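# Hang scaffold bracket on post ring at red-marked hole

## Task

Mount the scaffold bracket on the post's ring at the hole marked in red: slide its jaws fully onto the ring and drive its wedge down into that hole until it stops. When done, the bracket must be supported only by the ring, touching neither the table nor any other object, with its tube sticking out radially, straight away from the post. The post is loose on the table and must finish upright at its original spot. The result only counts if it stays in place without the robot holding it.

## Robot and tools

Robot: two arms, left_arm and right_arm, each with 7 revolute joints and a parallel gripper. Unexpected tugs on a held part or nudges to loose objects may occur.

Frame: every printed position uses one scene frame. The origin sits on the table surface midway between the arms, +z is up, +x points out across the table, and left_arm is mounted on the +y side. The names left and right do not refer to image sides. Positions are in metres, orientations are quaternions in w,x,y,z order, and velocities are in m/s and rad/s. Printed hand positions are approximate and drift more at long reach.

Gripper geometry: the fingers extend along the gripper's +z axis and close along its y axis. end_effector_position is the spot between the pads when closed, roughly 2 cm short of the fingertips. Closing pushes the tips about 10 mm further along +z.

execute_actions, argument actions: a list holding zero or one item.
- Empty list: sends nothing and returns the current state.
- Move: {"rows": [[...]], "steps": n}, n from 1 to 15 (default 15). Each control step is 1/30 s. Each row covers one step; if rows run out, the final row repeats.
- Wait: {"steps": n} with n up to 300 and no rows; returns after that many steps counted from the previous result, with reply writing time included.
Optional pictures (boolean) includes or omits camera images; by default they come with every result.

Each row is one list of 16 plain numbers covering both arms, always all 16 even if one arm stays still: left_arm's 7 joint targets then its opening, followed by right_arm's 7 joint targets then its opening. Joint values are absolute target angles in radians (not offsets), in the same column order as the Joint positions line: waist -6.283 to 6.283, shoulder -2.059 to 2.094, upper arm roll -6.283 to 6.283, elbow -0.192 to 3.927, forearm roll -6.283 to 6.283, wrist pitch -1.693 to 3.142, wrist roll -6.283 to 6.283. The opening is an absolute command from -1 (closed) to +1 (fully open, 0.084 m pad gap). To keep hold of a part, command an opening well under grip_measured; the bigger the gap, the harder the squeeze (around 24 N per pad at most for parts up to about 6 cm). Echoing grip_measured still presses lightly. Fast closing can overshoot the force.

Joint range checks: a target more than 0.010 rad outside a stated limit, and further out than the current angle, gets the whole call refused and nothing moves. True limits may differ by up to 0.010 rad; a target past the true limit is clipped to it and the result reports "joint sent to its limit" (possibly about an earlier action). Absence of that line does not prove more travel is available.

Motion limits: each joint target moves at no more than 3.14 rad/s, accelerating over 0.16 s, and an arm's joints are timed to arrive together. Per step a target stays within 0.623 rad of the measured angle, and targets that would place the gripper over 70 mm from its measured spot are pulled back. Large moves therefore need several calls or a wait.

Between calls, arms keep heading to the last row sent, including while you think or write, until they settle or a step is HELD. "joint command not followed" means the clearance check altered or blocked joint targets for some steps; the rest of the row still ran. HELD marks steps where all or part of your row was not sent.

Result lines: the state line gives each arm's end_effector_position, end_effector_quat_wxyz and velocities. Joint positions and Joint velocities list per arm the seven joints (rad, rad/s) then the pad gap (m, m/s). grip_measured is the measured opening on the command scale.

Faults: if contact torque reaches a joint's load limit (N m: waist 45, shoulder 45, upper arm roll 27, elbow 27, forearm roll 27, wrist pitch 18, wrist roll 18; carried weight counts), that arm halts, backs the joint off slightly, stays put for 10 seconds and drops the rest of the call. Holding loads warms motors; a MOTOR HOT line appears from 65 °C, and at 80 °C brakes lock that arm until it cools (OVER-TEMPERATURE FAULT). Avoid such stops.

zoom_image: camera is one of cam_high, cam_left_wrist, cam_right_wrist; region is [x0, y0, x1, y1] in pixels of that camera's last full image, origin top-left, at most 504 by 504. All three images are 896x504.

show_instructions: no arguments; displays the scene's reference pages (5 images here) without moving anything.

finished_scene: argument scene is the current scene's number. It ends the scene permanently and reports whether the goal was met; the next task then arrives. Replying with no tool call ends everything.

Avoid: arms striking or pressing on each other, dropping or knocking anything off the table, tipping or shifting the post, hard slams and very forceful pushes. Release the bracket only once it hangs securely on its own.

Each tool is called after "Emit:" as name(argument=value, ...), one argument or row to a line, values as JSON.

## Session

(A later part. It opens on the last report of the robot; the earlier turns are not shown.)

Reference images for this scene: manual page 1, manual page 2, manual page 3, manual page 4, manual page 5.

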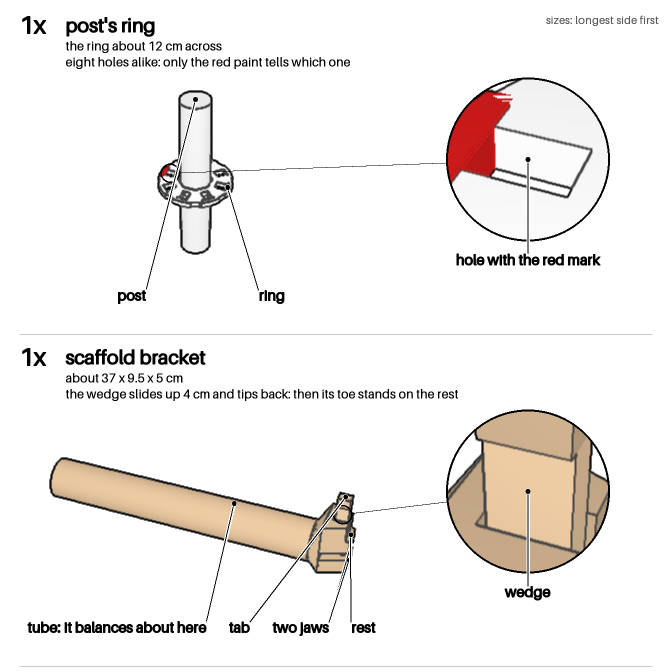

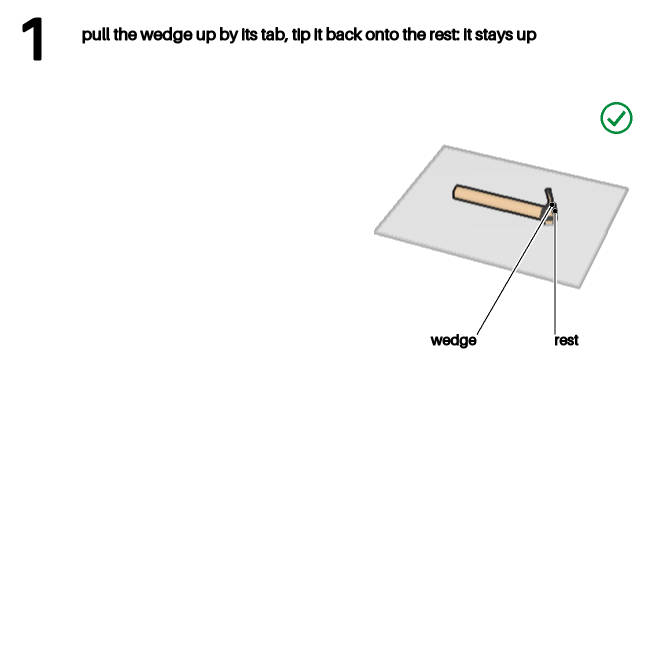

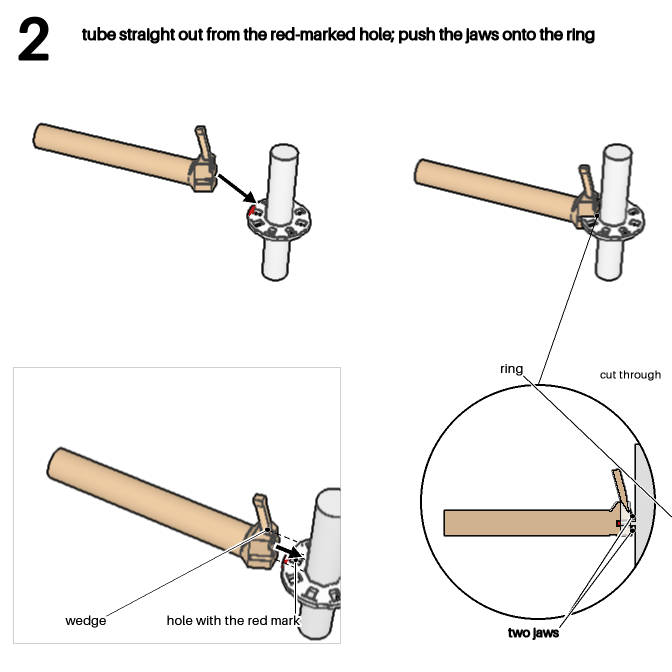

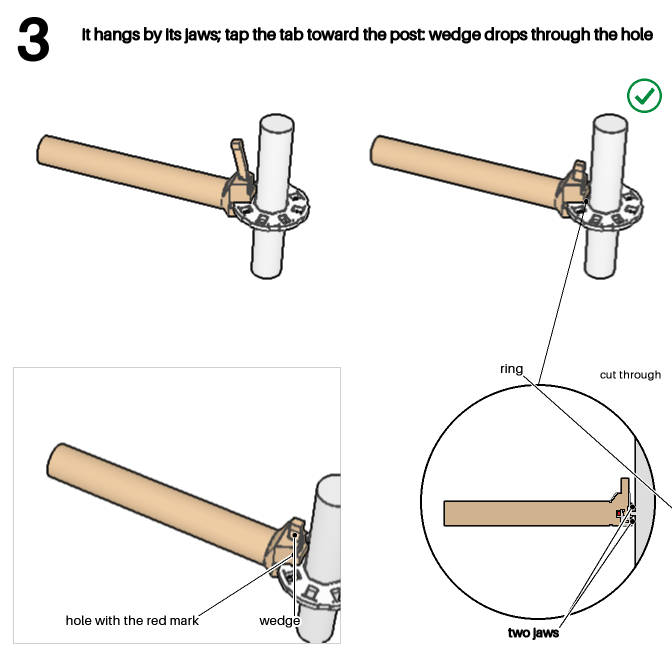

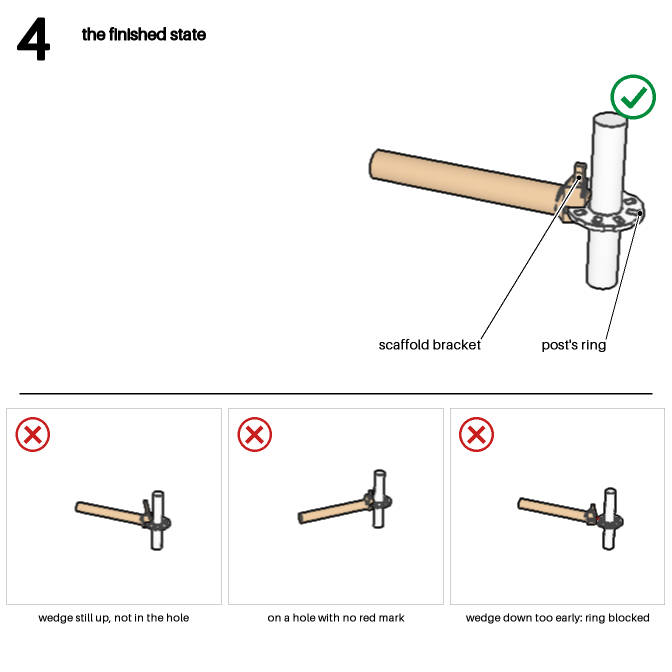

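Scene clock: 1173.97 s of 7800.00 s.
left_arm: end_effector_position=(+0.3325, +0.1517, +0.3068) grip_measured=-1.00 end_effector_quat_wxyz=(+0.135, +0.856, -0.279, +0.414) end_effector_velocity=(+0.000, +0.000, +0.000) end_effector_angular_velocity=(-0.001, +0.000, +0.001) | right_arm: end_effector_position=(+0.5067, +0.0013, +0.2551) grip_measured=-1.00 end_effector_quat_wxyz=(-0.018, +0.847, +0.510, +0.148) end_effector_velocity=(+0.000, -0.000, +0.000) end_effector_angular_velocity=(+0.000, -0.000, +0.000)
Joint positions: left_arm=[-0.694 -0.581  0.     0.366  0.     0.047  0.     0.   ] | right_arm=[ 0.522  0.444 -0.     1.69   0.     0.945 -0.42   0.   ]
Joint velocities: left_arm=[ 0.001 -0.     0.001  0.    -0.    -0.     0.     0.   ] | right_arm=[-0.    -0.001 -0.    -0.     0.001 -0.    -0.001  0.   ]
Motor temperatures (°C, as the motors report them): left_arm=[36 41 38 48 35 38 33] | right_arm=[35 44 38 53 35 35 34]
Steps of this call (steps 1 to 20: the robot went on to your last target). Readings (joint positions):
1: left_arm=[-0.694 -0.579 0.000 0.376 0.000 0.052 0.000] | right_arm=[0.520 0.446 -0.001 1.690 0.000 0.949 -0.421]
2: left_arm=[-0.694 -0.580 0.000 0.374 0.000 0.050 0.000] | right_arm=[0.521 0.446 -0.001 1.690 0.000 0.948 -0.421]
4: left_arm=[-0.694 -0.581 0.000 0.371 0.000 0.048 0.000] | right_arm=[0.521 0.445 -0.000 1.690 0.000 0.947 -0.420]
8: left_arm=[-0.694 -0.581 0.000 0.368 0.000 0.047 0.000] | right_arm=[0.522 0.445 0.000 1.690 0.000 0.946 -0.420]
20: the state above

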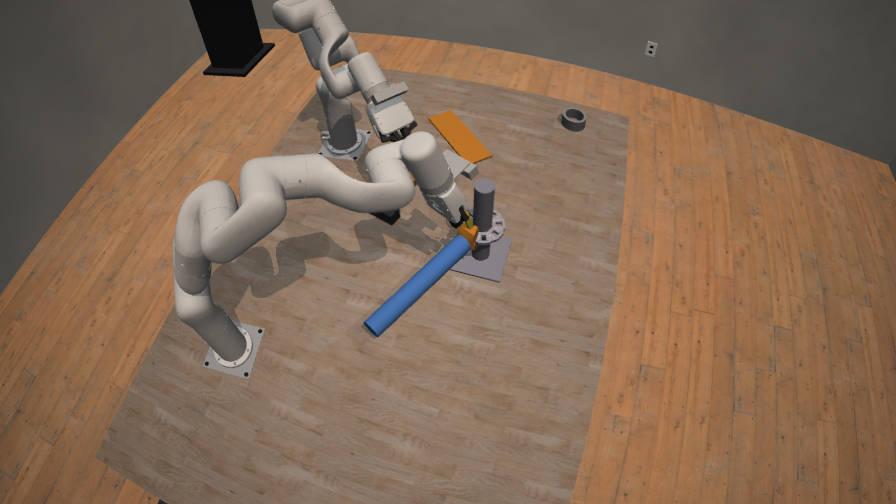

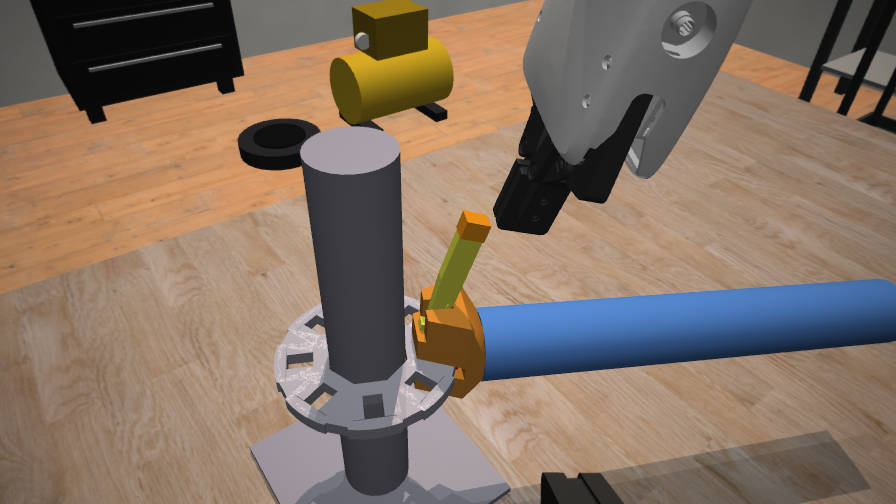

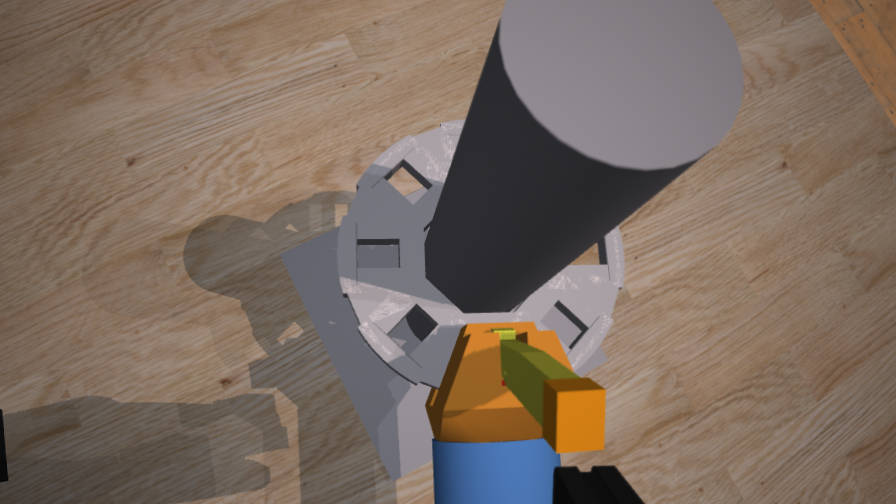

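Emit:
execute_actions(
  actions=[
    {"rows": [[-0.694,-0.5807,0,0.3662,0,0.0469,0,-1, 0.5217,0.4499,0,1.6636,0,0.9137,-0.42,-1]], "steps": 10},
  ],
  pictures=false,
)

Emit:
execute_actions(
  actions=[
    {"rows": [[-0.694,-0.5807,0,0.3662,0,0.0469,0,-1, 0.5224,0.4540,0,1.6699,0,0.9159,-0.4193,-1],[-0.694,-0.5807,0,0.3662,0,0.0469,0,-1, 0.5231,0.4582,0,1.6762,0,0.9181,-0.4186,-1],[-0.694,-0.5807,0,0.3662,0,0.0469,0,-1, 0.5238,0.4623,0,1.6825,0,0.9202,-0.4179,-1],[-0.694,-0.5807,0,0.3662,0,0.0469,0,-1, 0.5244,0.4664,0,1.6888,0,0.9224,-0.4172,-1],[-0.694,-0.5807,0,0.3662,0,0.0469,0,-1, 0.5251,0.4705,0,1.6951,0,0.9246,-0.4165,-1],[-0.694,-0.5807,0,0.3662,0,0.0469,0,-1, 0.5258,0.4747,0,1.7014,0,0.9268,-0.4158,-1],[-0.694,-0.5807,0,0.3662,0,0.0469,0,-1, 0.5265,0.4788,0,1.7077,0,0.9290,-0.4151,-1],[-0.694,-0.5807,0,0.3662,0,0.0469,0,-1, 0.5272,0.4829,0,1.7140,0,0.9311,-0.4144,-1],[-0.694,-0.5807,0,0.3662,0,0.0469,0,-1, 0.5279,0.4870,0,1.7203,0,0.9333,-0.4137,-1],[-0.694,-0.5807,0,0.3662,0,0.0469,0,-1, 0.5286,0.4912,0,1.7267,0,0.9355,-0.4130,-1],[-0.694,-0.5807,0,0.3662,0,0.0469,0,-1, 0.5292,0.4953,0,1.7330,0,0.9377,-0.4123,-1],[-0.694,-0.5807,0,0.3662,0,0.0469,0,-1, 0.5299,0.4994,0,1.7393,0,0.9399,-0.4116,-1],[-0.694,-0.5807,0,0.3662,0,0.0469,0,-1, 0.5306,0.5035,0,1.7456,0,0.9420,-0.4109,-1],[-0.694,-0.5807,0,0.3662,0,0.0469,0,-1, 0.5313,0.5077,0,1.7519,0,0.9442,-0.4102,-1]], "steps": 15},
  ],
  pictures=false,
)

Emit:
execute_actions(
  actions=[
    {"steps": 15},
  ],
)

Scene clock: 1202.60 s of 7800.00 s.
left_arm: end_effector_position=(+0.3324, +0.1517, +0.3068) grip_measured=-1.00 end_effector_quat_wxyz=(+0.135, +0.856, -0.279, +0.414) end_effector_velocity=(-0.000, -0.001, +0.000) end_effector_angular_velocity=(-0.000, -0.001, -0.001) | right_arm: end_effector_position=(+0.5066, +0.0012, +0.2430) grip_measured=-1.00 end_effector_quat_wxyz=(-0.018, +0.847, +0.510, +0.148) end_effector_velocity=(+0.005, +0.004, +0.016) end_effector_angular_velocity=(+0.025, -0.032, -0.001)
Joint positions: left_arm=[-0.694 -0.581  0.     0.366 -0.     0.047 -0.     0.   ] | right_arm=[ 0.522  0.45   0.     1.664 -0.     0.915 -0.42   0.   ]
Joint velocities: left_arm=[-0.001  0.    -0.001  0.001  0.    -0.    -0.001  0.   ] | right_arm=[-0.    -0.014 -0.     0.007 -0.    -0.018  0.001  0.   ]
Motor temperatures (°C, as the motors report them): left_arm=[36 40 38 49 35 39 33] | right_arm=[35 44 38 53 35 34 34]
Steps of this call (steps 1 to 15: the robot went on to your last target; steps 16 to 90: nothing new was sent; then 25.30 s passed at rest; steps 91 to 100: all 10 steps of this action). Readings (joint positions):
91: left_arm=[-0.694 -0.581 0.000 0.366 -0.000 0.047 0.000] | right_arm=[0.522 0.444 -0.000 1.690 -0.000 0.945 -0.420]
92: left_arm=[-0.694 -0.581 -0.000 0.366 -0.000 0.047 0.000] | right_arm=[0.522 0.445 0.000 1.687 0.000 0.941 -0.420]
94: left_arm=[-0.694 -0.581 0.000 0.366 -0.000 0.047 -0.000] | right_arm=[0.522 0.446 -0.000 1.675 0.000 0.926 -0.420]
98: left_arm=[-0.694 -0.581 -0.000 0.366 -0.000 0.047 0.000] | right_arm=[0.522 0.451 0.000 1.664 -0.000 0.917 -0.420]
100: the state above

Scene clock: 1203.10 s of 7800.00 s.
left_arm: end_effector_position=(+0.3324, +0.1517, +0.3068) grip_measured=-1.00 end_effector_quat_wxyz=(+0.135, +0.856, -0.279, +0.414) end_effector_velocity=(-0.000, -0.000, +0.000) end_effector_angular_velocity=(-0.000, -0.000, -0.000) | right_arm: end_effector_position=(+0.5132, +0.0132, +0.2433) grip_measured=-1.00 end_effector_quat_wxyz=(-0.019, +0.847, +0.510, +0.148) end_effector_velocity=(+0.015, +0.029, -0.000) end_effector_angular_velocity=(+0.007, +0.002, +0.002)
Joint positions: left_arm=[-0.694 -0.581  0.     0.366 -0.     0.047  0.     0.   ] | right_arm=[ 0.53   0.498 -0.     1.737 -0.     0.939 -0.412  0.   ]
Joint velocities: left_arm=[-0.001  0.     0.     0.     0.     0.    -0.     0.   ] | right_arm=[0.019 0.115 0.001 0.174 0.001 0.056 0.018 0.   ]
Motor temperatures (°C, as the motors report them): left_arm=[36 40 38 49 35 39 33] | right_arm=[35 44 38 53 35 34 34]
Steps of this call (steps 1 to 15: all 15 steps of this action). Readings (joint positions):
1: left_arm=[-0.694 -0.581 -0.000 0.366 0.000 0.047 -0.000] | right_arm=[0.522 0.450 0.000 1.665 0.000 0.915 -0.420]
2: left_arm=[-0.694 -0.581 -0.000 0.366 -0.000 0.047 -0.000] | right_arm=[0.522 0.450 -0.000 1.666 0.000 0.915 -0.420]
4: left_arm=[-0.694 -0.581 -0.000 0.366 0.000 0.047 0.000] | right_arm=[0.523 0.455 -0.000 1.673 -0.000 0.917 -0.419]
8: left_arm=[-0.694 -0.581 -0.000 0.366 -0.000 0.047 0.000] | right_arm=[0.525 0.470 0.000 1.694 0.000 0.924 -0.417]
15: the state above

Scene clock: 1203.60 s of 7800.00 s.
left_arm: end_effector_position=(+0.3324, +0.1517, +0.3068) grip_measured=-1.00 end_effector_quat_wxyz=(+0.135, +0.856, -0.279, +0.414) end_effector_velocity=(+0.000, -0.000, +0.000) end_effector_angular_velocity=(-0.000, -0.000, +0.000) | right_arm: end_effector_position=(+0.5144, +0.0156, +0.2433) grip_measured=-1.00 end_effector_quat_wxyz=(-0.020, +0.847, +0.510, +0.148) end_effector_velocity=(+0.000, -0.000, -0.000) end_effector_angular_velocity=(+0.000, +0.001, -0.001)
Joint positions: left_arm=[-0.694 -0.581  0.     0.366 -0.     0.047 -0.     0.   ] | right_arm=[ 0.531  0.508 -0.     1.752 -0.     0.944 -0.41   0.   ]
Joint velocities: left_arm=[ 0.     0.    -0.     0.001 -0.     0.    -0.     0.   ] | right_arm=[-0.     0.001  0.     0.     0.001  0.    -0.     0.   ]
Motor temperatures (°C, as the motors report them): left_arm=[36 40 38 49 35 39 33] | right_arm=[35 44 38 53 35 34 34]
Steps of this call (steps 1 to 15: the robot went on to your last target). Readings (joint positions):
1: left_arm=[-0.694 -0.581 0.000 0.366 -0.000 0.047 -0.000] | right_arm=[0.530 0.501 0.000 1.742 -0.000 0.941 -0.411]
2: left_arm=[-0.694 -0.581 0.000 0.366 -0.000 0.047 -0.000] | right_arm=[0.531 0.504 0.000 1.745 -0.000 0.942 -0.411]
4: left_arm=[-0.694 -0.581 0.000 0.366 -0.000 0.047 -0.000] | right_arm=[0.531 0.506 0.000 1.749 -0.000 0.943 -0.411]
8: left_arm=[-0.694 -0.581 -0.000 0.366 -0.000 0.047 0.000] | right_arm=[0.531 0.507 -0.000 1.751 0.000 0.944 -0.410]
15: the state above

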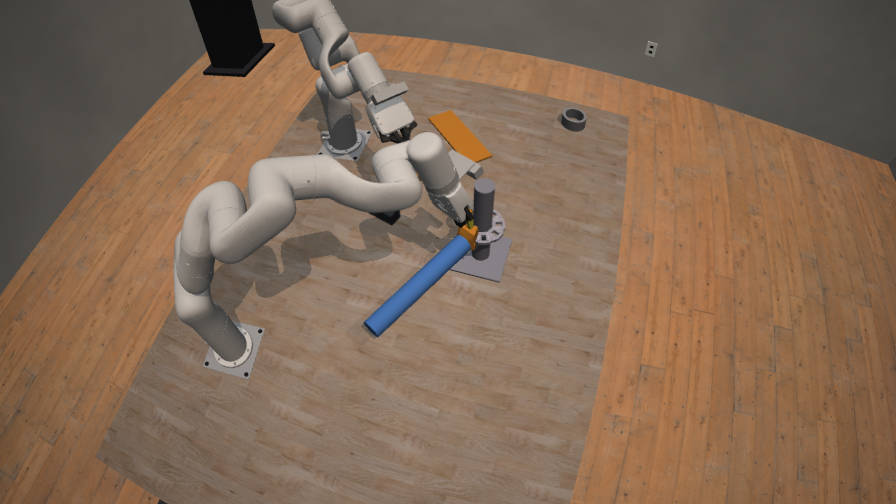

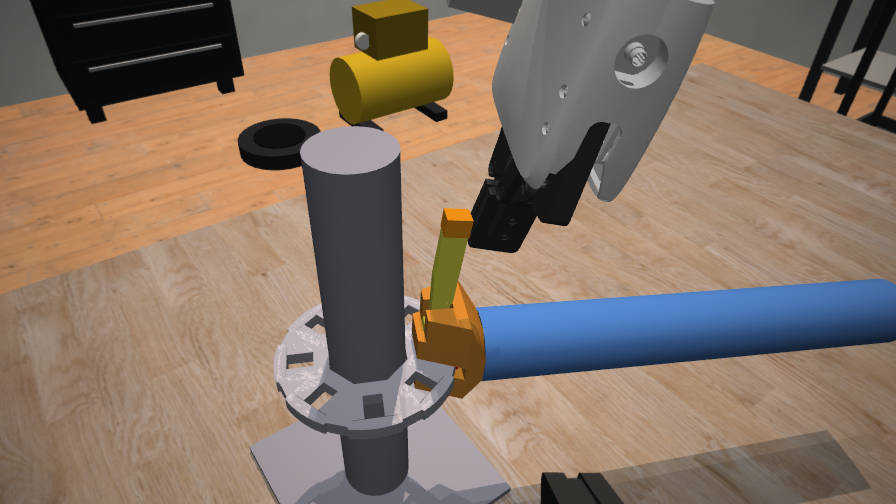

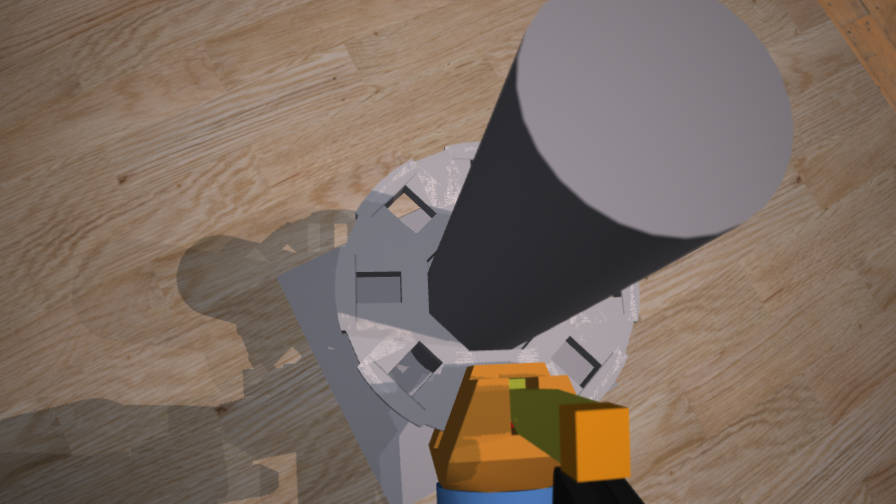

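Emit:
execute_actions(
  actions=[
    {"rows": [[-0.694,-0.5807,0,0.3662,0,0.0469,0,-1, 0.5318,0.5106,0,1.7575,0,0.9468,-0.4097,-1],[-0.694,-0.5807,0,0.3662,0,0.0469,0,-1, 0.5323,0.5135,0,1.7630,0,0.9495,-0.4092,-1],[-0.694,-0.5807,0,0.3662,0,0.0469,0,-1, 0.5328,0.5164,0,1.7686,0,0.9521,-0.4086,-1],[-0.694,-0.5807,0,0.3662,0,0.0469,0,-1, 0.5334,0.5194,0,1.7741,0,0.9547,-0.4081,-1],[-0.694,-0.5807,0,0.3662,0,0.0469,0,-1, 0.5339,0.5223,0,1.7797,0,0.9573,-0.4076,-1],[-0.694,-0.5807,0,0.3662,0,0.0469,0,-1, 0.5344,0.5252,0,1.7852,0,0.9600,-0.4071,-1],[-0.694,-0.5807,0,0.3662,0,0.0469,0,-1, 0.5349,0.5281,0,1.7908,0,0.9626,-0.4065,-1],[-0.694,-0.5807,0,0.3662,0,0.0469,0,-1, 0.5354,0.5310,0,1.7963,0,0.9652,-0.4060,-1]], "steps": 15},
  ],
  pictures=false,
)

Emit:
execute_actions(
  actions=[
    {"steps": 12},
  ],
)

Scene clock: 1216.60 s of 7800.00 s.
left_arm: end_effector_position=(+0.3324, +0.1517, +0.3068) grip_measured=-1.00 end_effector_quat_wxyz=(+0.135, +0.856, -0.279, +0.414) end_effector_velocity=(+0.000, -0.001, +0.001) end_effector_angular_velocity=(-0.001, -0.001, -0.000) | right_arm: end_effector_position=(+0.5172, +0.0215, +0.2461) grip_measured=-1.00 end_effector_quat_wxyz=(-0.020, +0.847, +0.510, +0.148) end_effector_velocity=(+0.002, +0.000, +0.002) end_effector_angular_velocity=(-0.001, -0.001, -0.002)
Joint positions: left_arm=[-0.694 -0.581  0.     0.366  0.     0.047 -0.     0.   ] | right_arm=[ 0.535  0.53   0.     1.795  0.     0.965 -0.406  0.   ]
Joint velocities: left_arm=[-0.     0.    -0.001  0.002 -0.001  0.    -0.     0.   ] | right_arm=[ 0.001  0.006 -0.002  0.013 -0.001  0.007  0.001  0.   ]
Motor temperatures (°C, as the motors report them): left_arm=[36 40 38 49 35 39 33] | right_arm=[35 44 38 53 35 34 34]
Steps of this call (steps 1 to 15: the robot went on to your last target; steps 16 to 90: nothing new was sent; then 9.50 s passed at rest; steps 91 to 105: all 15 steps of this action). Readings (joint positions):
91: left_arm=[-0.694 -0.581 0.000 0.366 0.000 0.047 -0.000] | right_arm=[0.531 0.508 -0.000 1.752 -0.000 0.944 -0.410]
92: left_arm=[-0.694 -0.581 -0.000 0.366 -0.000 0.047 0.000] | right_arm=[0.531 0.508 -0.000 1.753 0.000 0.945 -0.410]
94: left_arm=[-0.694 -0.581 -0.000 0.366 0.000 0.047 -0.000] | right_arm=[0.532 0.512 -0.000 1.759 0.000 0.948 -0.409]
98: left_arm=[-0.694 -0.581 0.000 0.366 0.000 0.047 -0.000] | right_arm=[0.534 0.522 0.000 1.779 0.000 0.957 -0.408]
105: the state above

Scene clock: 1217.00 s of 7800.00 s.
left_arm: end_effector_position=(+0.3324, +0.1517, +0.3068) grip_measured=-1.00 end_effector_quat_wxyz=(+0.135, +0.856, -0.279, +0.414) end_effector_velocity=(+0.000, +0.000, +0.000) end_effector_angular_velocity=(-0.001, +0.000, +0.002) | right_arm: end_effector_position=(+0.5173, +0.0216, +0.2462) grip_measured=-1.00 end_effector_quat_wxyz=(-0.020, +0.847, +0.510, +0.148) end_effector_velocity=(+0.000, -0.000, +0.001) end_effector_angular_velocity=(-0.000, -0.002, +0.001)
Joint positions: left_arm=[-0.694 -0.581 -0.     0.366  0.     0.047  0.     0.   ] | right_arm=[ 0.535  0.531 -0.     1.796 -0.     0.965 -0.406  0.   ]
Joint velocities: left_arm=[ 0.001 -0.     0.     0.    -0.     0.    -0.001  0.   ] | right_arm=[-0.    -0.001  0.     0.001 -0.001  0.    -0.001  0.   ]
Motor temperatures (°C, as the motors report them): left_arm=[36 40 38 49 35 39 33] | right_arm=[35 44 38 53 35 34 34]
Steps of this call (steps 1 to 12: the robot went on to your last target). Readings (joint positions):
1: left_arm=[-0.694 -0.581 0.000 0.366 0.000 0.047 -0.000] | right_arm=[0.535 0.531 -0.000 1.795 0.000 0.965 -0.406]
2: left_arm=[-0.694 -0.581 -0.000 0.366 0.000 0.047 -0.000] | right_arm=[0.535 0.531 -0.000 1.796 -0.000 0.965 -0.406]
4: left_arm=[-0.694 -0.581 0.000 0.366 -0.000 0.047 0.000] | right_arm=[0.535 0.531 -0.000 1.796 -0.000 0.965 -0.406]
8: left_arm=[-0.694 -0.581 -0.000 0.366 0.000 0.047 -0.000] | right_arm=[0.535 0.531 -0.000 1.796 0.000 0.965 -0.406]
12: the state above

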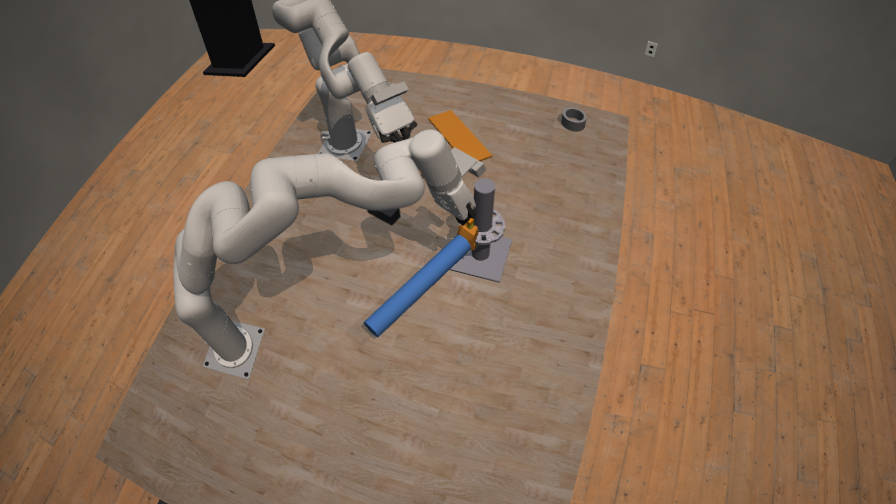

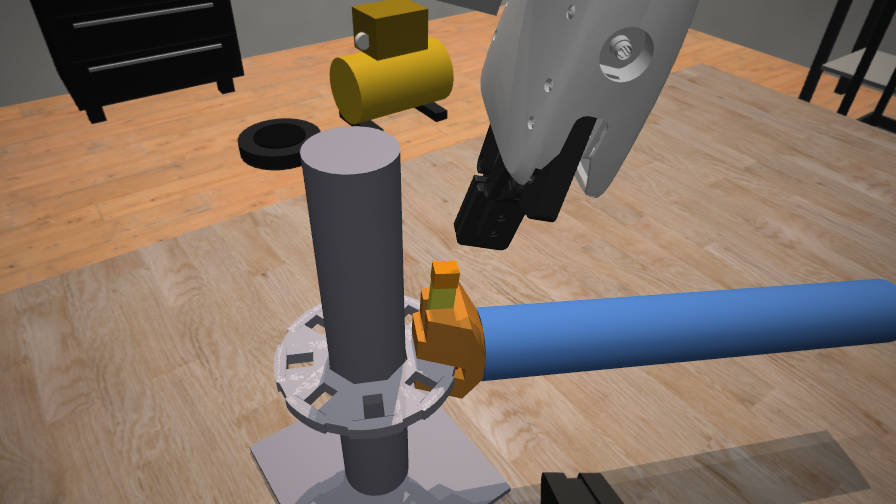

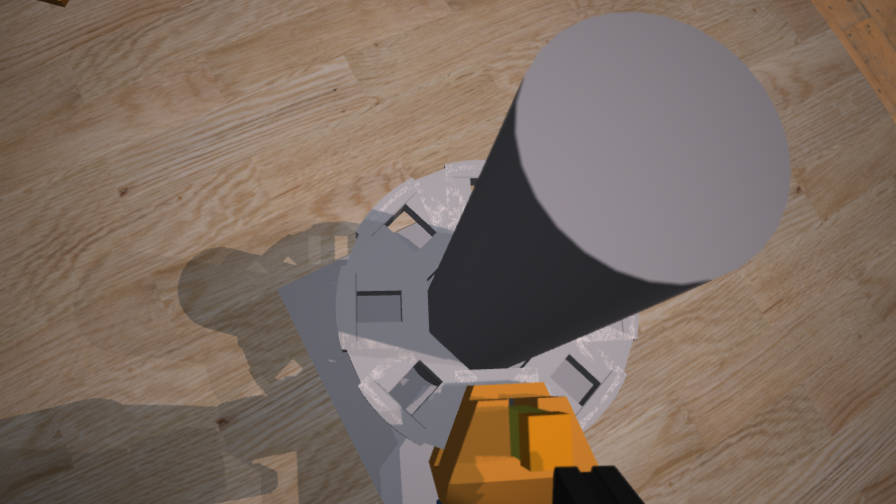

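Emit:
execute_actions(
  actions=[
    {"rows": [[-0.694,-0.5807,0,0.3662,0,0.0469,0,-1, 0.5477,0.6194,0,1.9357,0,1.0163,-0.394,-1]], "steps": 12},
  ],
  pictures=false,
)

Emit:
execute_actions(
  actions=[
    {"rows": [[-0.694,-0.5807,0,0.3662,0,0.0469,0,-1, 0.5477,0.6199,0,1.9308,0,1.0109,-0.394,-1],[-0.694,-0.5807,0,0.3662,0,0.0469,0,-1, 0.5477,0.6204,0,1.9259,0,1.0055,-0.394,-1],[-0.694,-0.5807,0,0.3662,0,0.0469,0,-1, 0.5477,0.6209,0,1.9211,0,1.0001,-0.394,-1],[-0.694,-0.5807,0,0.3662,0,0.0469,0,-1, 0.5477,0.6214,0,1.9162,0,0.9947,-0.394,-1],[-0.694,-0.5807,0,0.3662,0,0.0469,0,-1, 0.5477,0.6219,0,1.9113,0,0.9893,-0.394,-1],[-0.694,-0.5807,0,0.3662,0,0.0469,0,-1, 0.5477,0.6222,0,1.9089,0,0.9866,-0.394,-1],[-0.694,-0.5807,0,0.3662,0,0.0469,0,-1, 0.5477,0.6225,0,1.9064,0,0.9839,-0.394,-1],[-0.694,-0.5807,0,0.3662,0,0.0469,0,-1, 0.5477,0.6227,0,1.9040,0,0.9812,-0.394,-1],[-0.694,-0.5807,0,0.3662,0,0.0469,0,-1, 0.5477,0.6230,0,1.9016,0,0.9785,-0.394,-1]], "steps": 15},
  ],
)

Scene clock: 1248.13 s of 7800.00 s.
left_arm: end_effector_position=(+0.3324, +0.1517, +0.3068) grip_measured=-1.00 end_effector_quat_wxyz=(+0.135, +0.856, -0.279, +0.414) end_effector_velocity=(-0.000, +0.000, -0.001) end_effector_angular_velocity=(+0.001, +0.002, +0.001) | right_arm: end_effector_position=(+0.5271, +0.0406, +0.2456) grip_measured=-1.00 end_effector_quat_wxyz=(-0.022, +0.847, +0.510, +0.147) end_effector_velocity=(+0.014, -0.002, +0.020) end_effector_angular_velocity=(+0.017, -0.028, -0.020)
Joint positions: left_arm=[-0.694 -0.581  0.     0.366  0.     0.047  0.     0.   ] | right_arm=[ 0.548  0.617  0.     1.931  0.     1.015 -0.394  0.   ]
Joint velocities: left_arm=[ 0.    -0.     0.    -0.002 -0.001  0.     0.     0.   ] | right_arm=[-0.006  0.01  -0.011  0.058  0.001  0.016  0.005  0.   ]
Motor temperatures (°C, as the motors report them): left_arm=[36 40 38 49 35 39 33] | right_arm=[35 44 38 53 35 34 34]
Steps of this call (steps 1 to 15: the robot went on to your last target; steps 16 to 90: nothing new was sent; then 27.73 s passed at rest; steps 91 to 102: all 12 steps of this action). Readings (joint positions):
91: left_arm=[-0.694 -0.581 -0.000 0.366 -0.000 0.047 0.000] | right_arm=[0.535 0.531 -0.000 1.797 -0.000 0.965 -0.406]
92: left_arm=[-0.694 -0.581 -0.000 0.366 -0.000 0.047 0.000] | right_arm=[0.536 0.533 -0.000 1.801 -0.000 0.967 -0.406]
94: left_arm=[-0.694 -0.581 0.000 0.366 -0.000 0.047 -0.000] | right_arm=[0.539 0.558 -0.001 1.842 -0.000 0.982 -0.402]
98: left_arm=[-0.694 -0.581 -0.000 0.366 0.000 0.047 -0.000] | right_arm=[0.547 0.609 0.001 1.916 0.000 1.009 -0.396]
102: the state above

Scene clock: 1248.63 s of 7800.00 s.
left_arm: end_effector_position=(+0.3324, +0.1517, +0.3068) grip_measured=-1.00 end_effector_quat_wxyz=(+0.135, +0.856, -0.279, +0.414) end_effector_velocity=(-0.000, -0.001, +0.000) end_effector_angular_velocity=(-0.001, -0.000, -0.000) | right_arm: end_effector_position=(+0.5276, +0.0411, +0.2325) grip_measured=-1.00 end_effector_quat_wxyz=(-0.022, +0.847, +0.510, +0.148) end_effector_velocity=(+0.001, +0.002, +0.003) end_effector_angular_velocity=(+0.010, -0.010, -0.001)
Joint positions: left_arm=[-0.694 -0.581  0.     0.366  0.     0.047 -0.     0.   ] | right_arm=[ 0.548  0.623 -0.     1.903 -0.     0.98  -0.394  0.   ]
Joint velocities: left_arm=[-0.001 -0.    -0.001  0.001  0.     0.    -0.001  0.   ] | right_arm=[ 0.001 -0.005 -0.    -0.004  0.001 -0.013  0.001  0.   ]
Motor temperatures (°C, as the motors report them): left_arm=[36 40 38 49 35 39 33] | right_arm=[35 44 38 53 35 34 34]
Steps of this call (steps 1 to 15: all 15 steps of this action). Readings (joint positions):
1: left_arm=[-0.694 -0.581 -0.000 0.366 -0.000 0.047 0.000] | right_arm=[0.547 0.617 -0.000 1.933 -0.000 1.015 -0.394]
2: left_arm=[-0.694 -0.581 0.000 0.366 0.000 0.047 -0.000] | right_arm=[0.547 0.618 -0.000 1.933 -0.000 1.014 -0.394]
4: left_arm=[-0.694 -0.581 -0.000 0.366 0.000 0.047 -0.000] | right_arm=[0.547 0.618 -0.000 1.929 -0.000 1.008 -0.394]
8: left_arm=[-0.694 -0.581 -0.000 0.366 -0.000 0.047 -0.000] | right_arm=[0.548 0.622 0.000 1.913 -0.000 0.992 -0.394]
15: the state above

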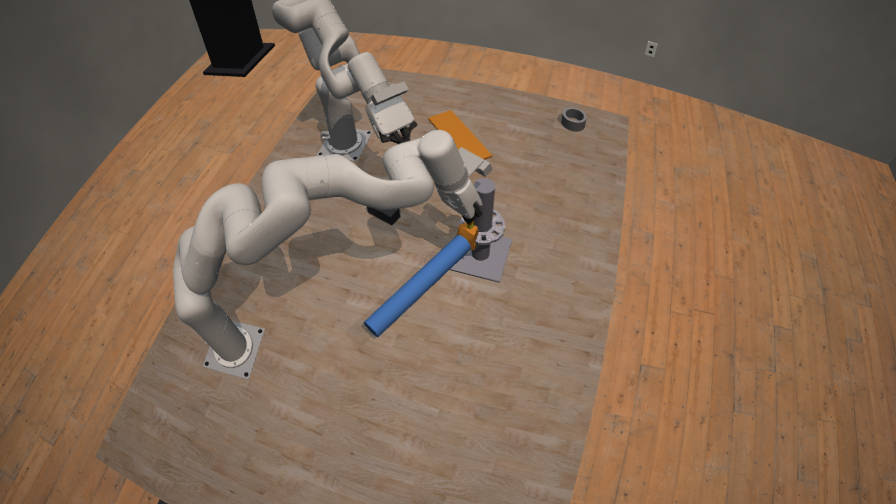

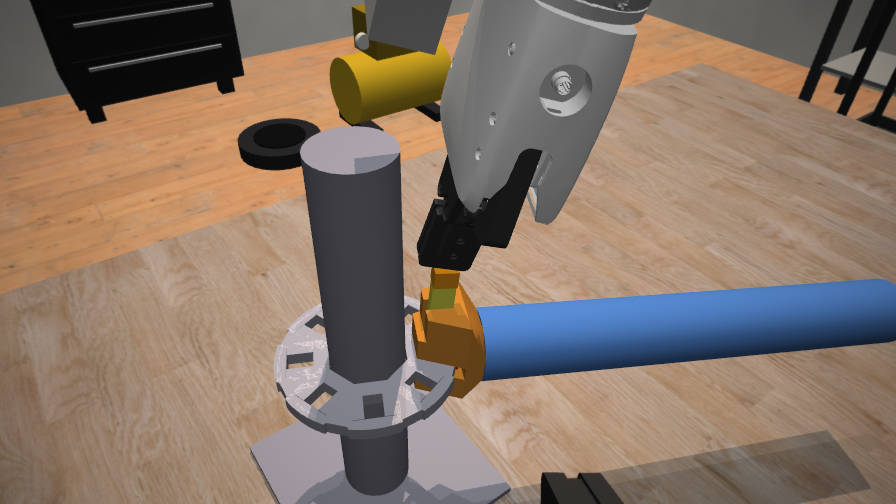

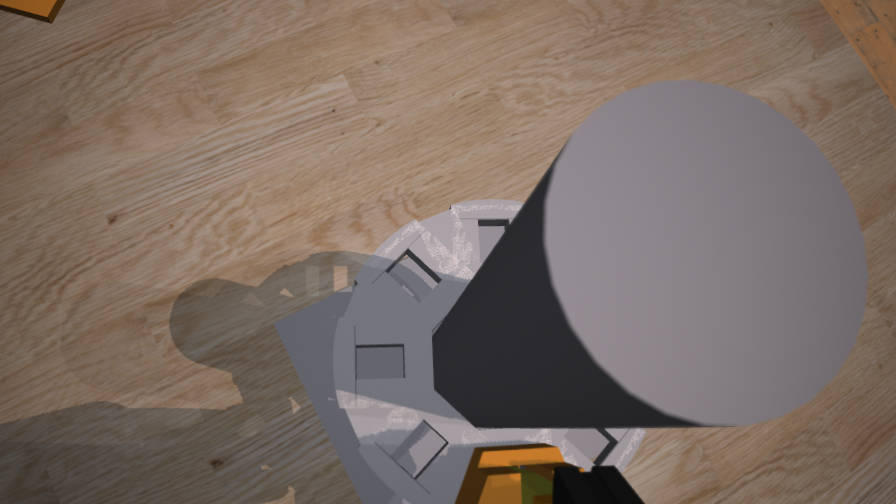

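Emit:
execute_actions(
  actions=[
    {"rows": [[-0.694,-0.5807,0,0.3662,0,0.0469,0,-1, 0.5477,0.6232,0,1.9000,0,0.9767,-0.394,-1],[-0.694,-0.5807,0,0.3662,0,0.0469,0,-1, 0.5477,0.6233,0,1.8983,0,0.9749,-0.394,-1],[-0.694,-0.5807,0,0.3662,0,0.0469,0,-1, 0.5477,0.6235,0,1.8967,0,0.9731,-0.394,-1],[-0.694,-0.5807,0,0.3662,0,0.0469,0,-1, 0.5477,0.6237,0,1.8951,0,0.9713,-0.394,-1],[-0.694,-0.5807,0,0.3662,0,0.0469,0,-1, 0.5477,0.6239,0,1.8935,0,0.9695,-0.394,-1],[-0.694,-0.5807,0,0.3662,0,0.0469,0,-1, 0.5477,0.6240,0,1.8918,0,0.9677,-0.394,-1],[-0.694,-0.5807,0,0.3662,0,0.0469,0,-1, 0.5477,0.6242,0,1.8902,0,0.9659,-0.394,-1],[-0.694,-0.5807,0,0.3662,0,0.0469,0,-1, 0.5477,0.6244,0,1.8886,0,0.9641,-0.394,-1],[-0.694,-0.5807,0,0.3662,0,0.0469,0,-1, 0.5477,0.6246,0,1.8870,0,0.9623,-0.394,-1],[-0.694,-0.5807,0,0.3662,0,0.0469,0,-1, 0.5477,0.6247,0,1.8853,0,0.9605,-0.394,-1],[-0.694,-0.5807,0,0.3662,0,0.0469,0,-1, 0.5477,0.6249,0,1.8837,0,0.9587,-0.394,-1],[-0.694,-0.5807,0,0.3662,0,0.0469,0,-1, 0.5477,0.6251,0,1.8821,0,0.9569,-0.394,-1]], "steps": 15},
  ],
  pictures=false,
)

Emit:
execute_actions(
  actions=[
    {"steps": 12},
  ],
)

Emit:
zoom_image(
  camera="cam_left_wrist",
  region=[380, 220, 540, 420],
)

Scene clock: 1268.13 s of 7800.00 s.
left_arm: end_effector_position=(+0.3324, +0.1517, +0.3068) grip_measured=-1.00 end_effector_quat_wxyz=(+0.135, +0.856, -0.279, +0.414) end_effector_velocity=(+0.000, +0.000, +0.000) end_effector_angular_velocity=(+0.000, -0.000, +0.001) | right_arm: end_effector_position=(+0.5282, +0.0421, +0.2293) grip_measured=-1.00 end_effector_quat_wxyz=(-0.023, +0.846, +0.510, +0.152) end_effector_velocity=(+0.000, +0.002, -0.003) end_effector_angular_velocity=(+0.007, -0.006, +0.001)
Joint positions: left_arm=[-0.694 -0.581 -0.     0.366  0.     0.047  0.     0.   ] | right_arm=[ 0.548  0.621  0.     1.887  0.     0.958 -0.394  0.   ]
Joint velocities: left_arm=[ 0.001  0.    -0.     0.001 -0.     0.     0.     0.   ] | right_arm=[ 0.001 -0.002  0.001 -0.016  0.001 -0.024 -0.     0.   ]
Motor temperatures (°C, as the motors report them): left_arm=[36 39 38 49 35 39 33] | right_arm=[35 45 38 53 35 34 34]
Steps of this call (steps 1 to 15: the robot went on to your last target; steps 16 to 90: nothing new was sent; then 16.00 s passed at rest; steps 91 to 105: all 15 steps of this action). Readings (joint positions):
91: left_arm=[-0.694 -0.581 0.000 0.366 0.000 0.047 0.000] | right_arm=[0.548 0.623 -0.000 1.902 -0.000 0.978 -0.394]
92: left_arm=[-0.694 -0.581 0.000 0.366 -0.000 0.047 0.000] | right_arm=[0.548 0.623 0.000 1.901 0.000 0.978 -0.394]
94: left_arm=[-0.694 -0.581 0.000 0.366 -0.000 0.047 0.000] | right_arm=[0.548 0.623 0.000 1.899 0.000 0.976 -0.394]
98: left_arm=[-0.694 -0.581 -0.000 0.366 0.000 0.047 0.000] | right_arm=[0.548 0.623 0.000 1.895 0.000 0.969 -0.394]
105: the state above

Scene clock: 1268.53 s of 7800.00 s.
left_arm: end_effector_position=(+0.3324, +0.1517, +0.3068) grip_measured=-1.00 end_effector_quat_wxyz=(+0.135, +0.856, -0.279, +0.414) end_effector_velocity=(+0.000, -0.000, +0.000) end_effector_angular_velocity=(+0.001, -0.001, -0.001) | right_arm: end_effector_position=(+0.5281, +0.0419, +0.2281) grip_measured=-1.00 end_effector_quat_wxyz=(-0.023, +0.847, +0.510, +0.151) end_effector_velocity=(-0.001, -0.001, -0.002) end_effector_angular_velocity=(-0.003, +0.003, +0.000)
Joint positions: left_arm=[-0.694 -0.581 -0.     0.366  0.     0.047  0.     0.   ] | right_arm=[ 0.548  0.622  0.     1.885  0.     0.956 -0.394  0.   ]
Joint velocities: left_arm=[ 0.     0.    -0.     0.     0.    -0.     0.001  0.   ] | right_arm=[ 0.001 -0.001 -0.    -0.005  0.     0.     0.     0.   ]
Motor temperatures (°C, as the motors report them): left_arm=[36 39 38 49 35 39 33] | right_arm=[35 45 38 53 35 34 34]
Steps of this call (steps 1 to 12: the robot went on to your last target). Readings (joint positions):
1: left_arm=[-0.694 -0.581 0.000 0.366 0.000 0.047 -0.000] | right_arm=[0.548 0.621 0.000 1.887 0.000 0.957 -0.394]
2: left_arm=[-0.694 -0.581 0.000 0.366 -0.000 0.047 -0.000] | right_arm=[0.548 0.621 0.000 1.887 0.000 0.957 -0.394]
4: left_arm=[-0.694 -0.581 0.000 0.366 0.000 0.047 0.000] | right_arm=[0.548 0.621 0.000 1.886 0.000 0.956 -0.394]
8: left_arm=[-0.694 -0.581 -0.000 0.366 0.000 0.047 0.000] | right_arm=[0.548 0.622 0.000 1.885 0.000 0.956 -0.394]
12: the state above

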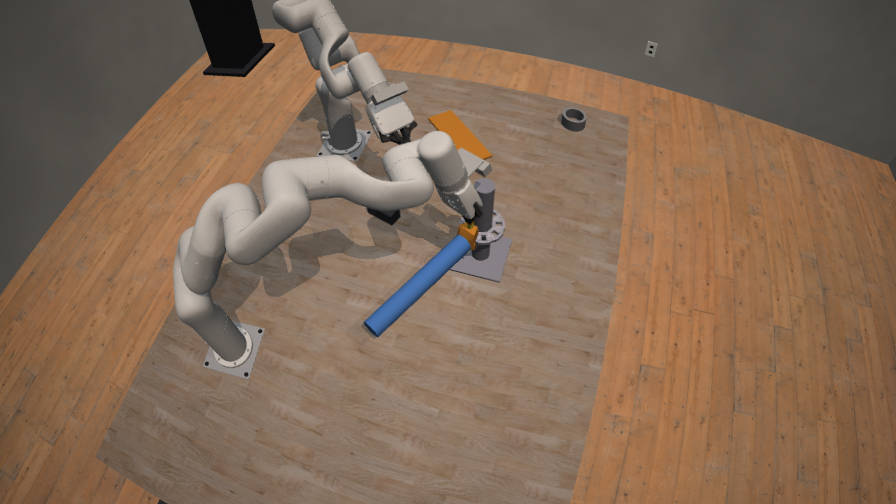

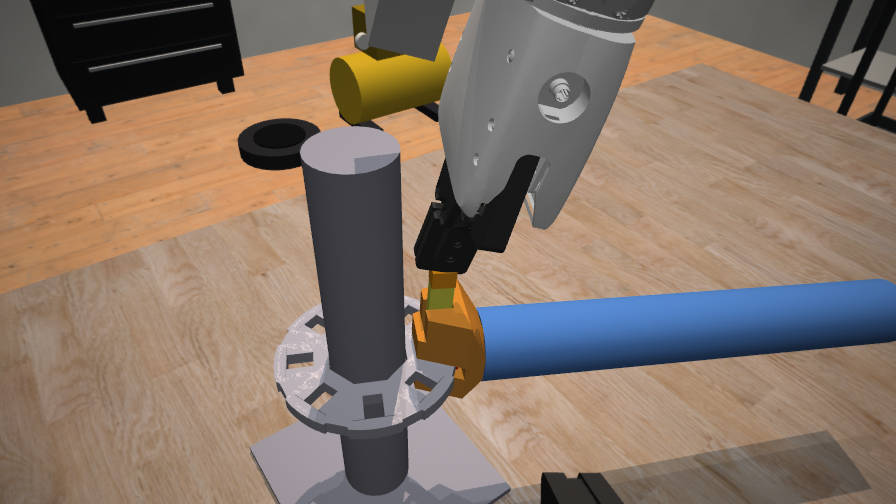

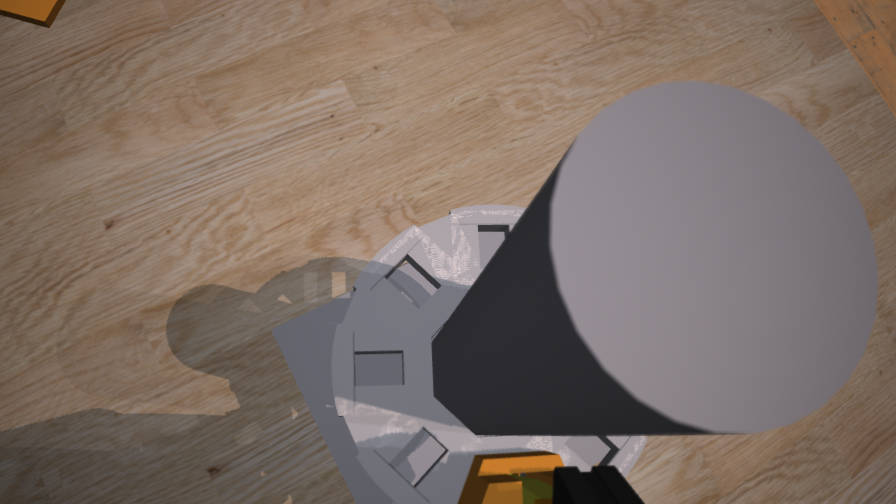

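Region (380, 220, 540, 420) of cam_left_wrist's 896x504 image, scaled by 2.520, with more detail than that image has; it fills the left 403 columns of this view, and the rest is white.

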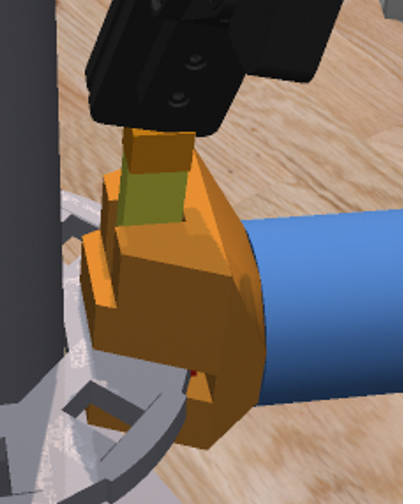

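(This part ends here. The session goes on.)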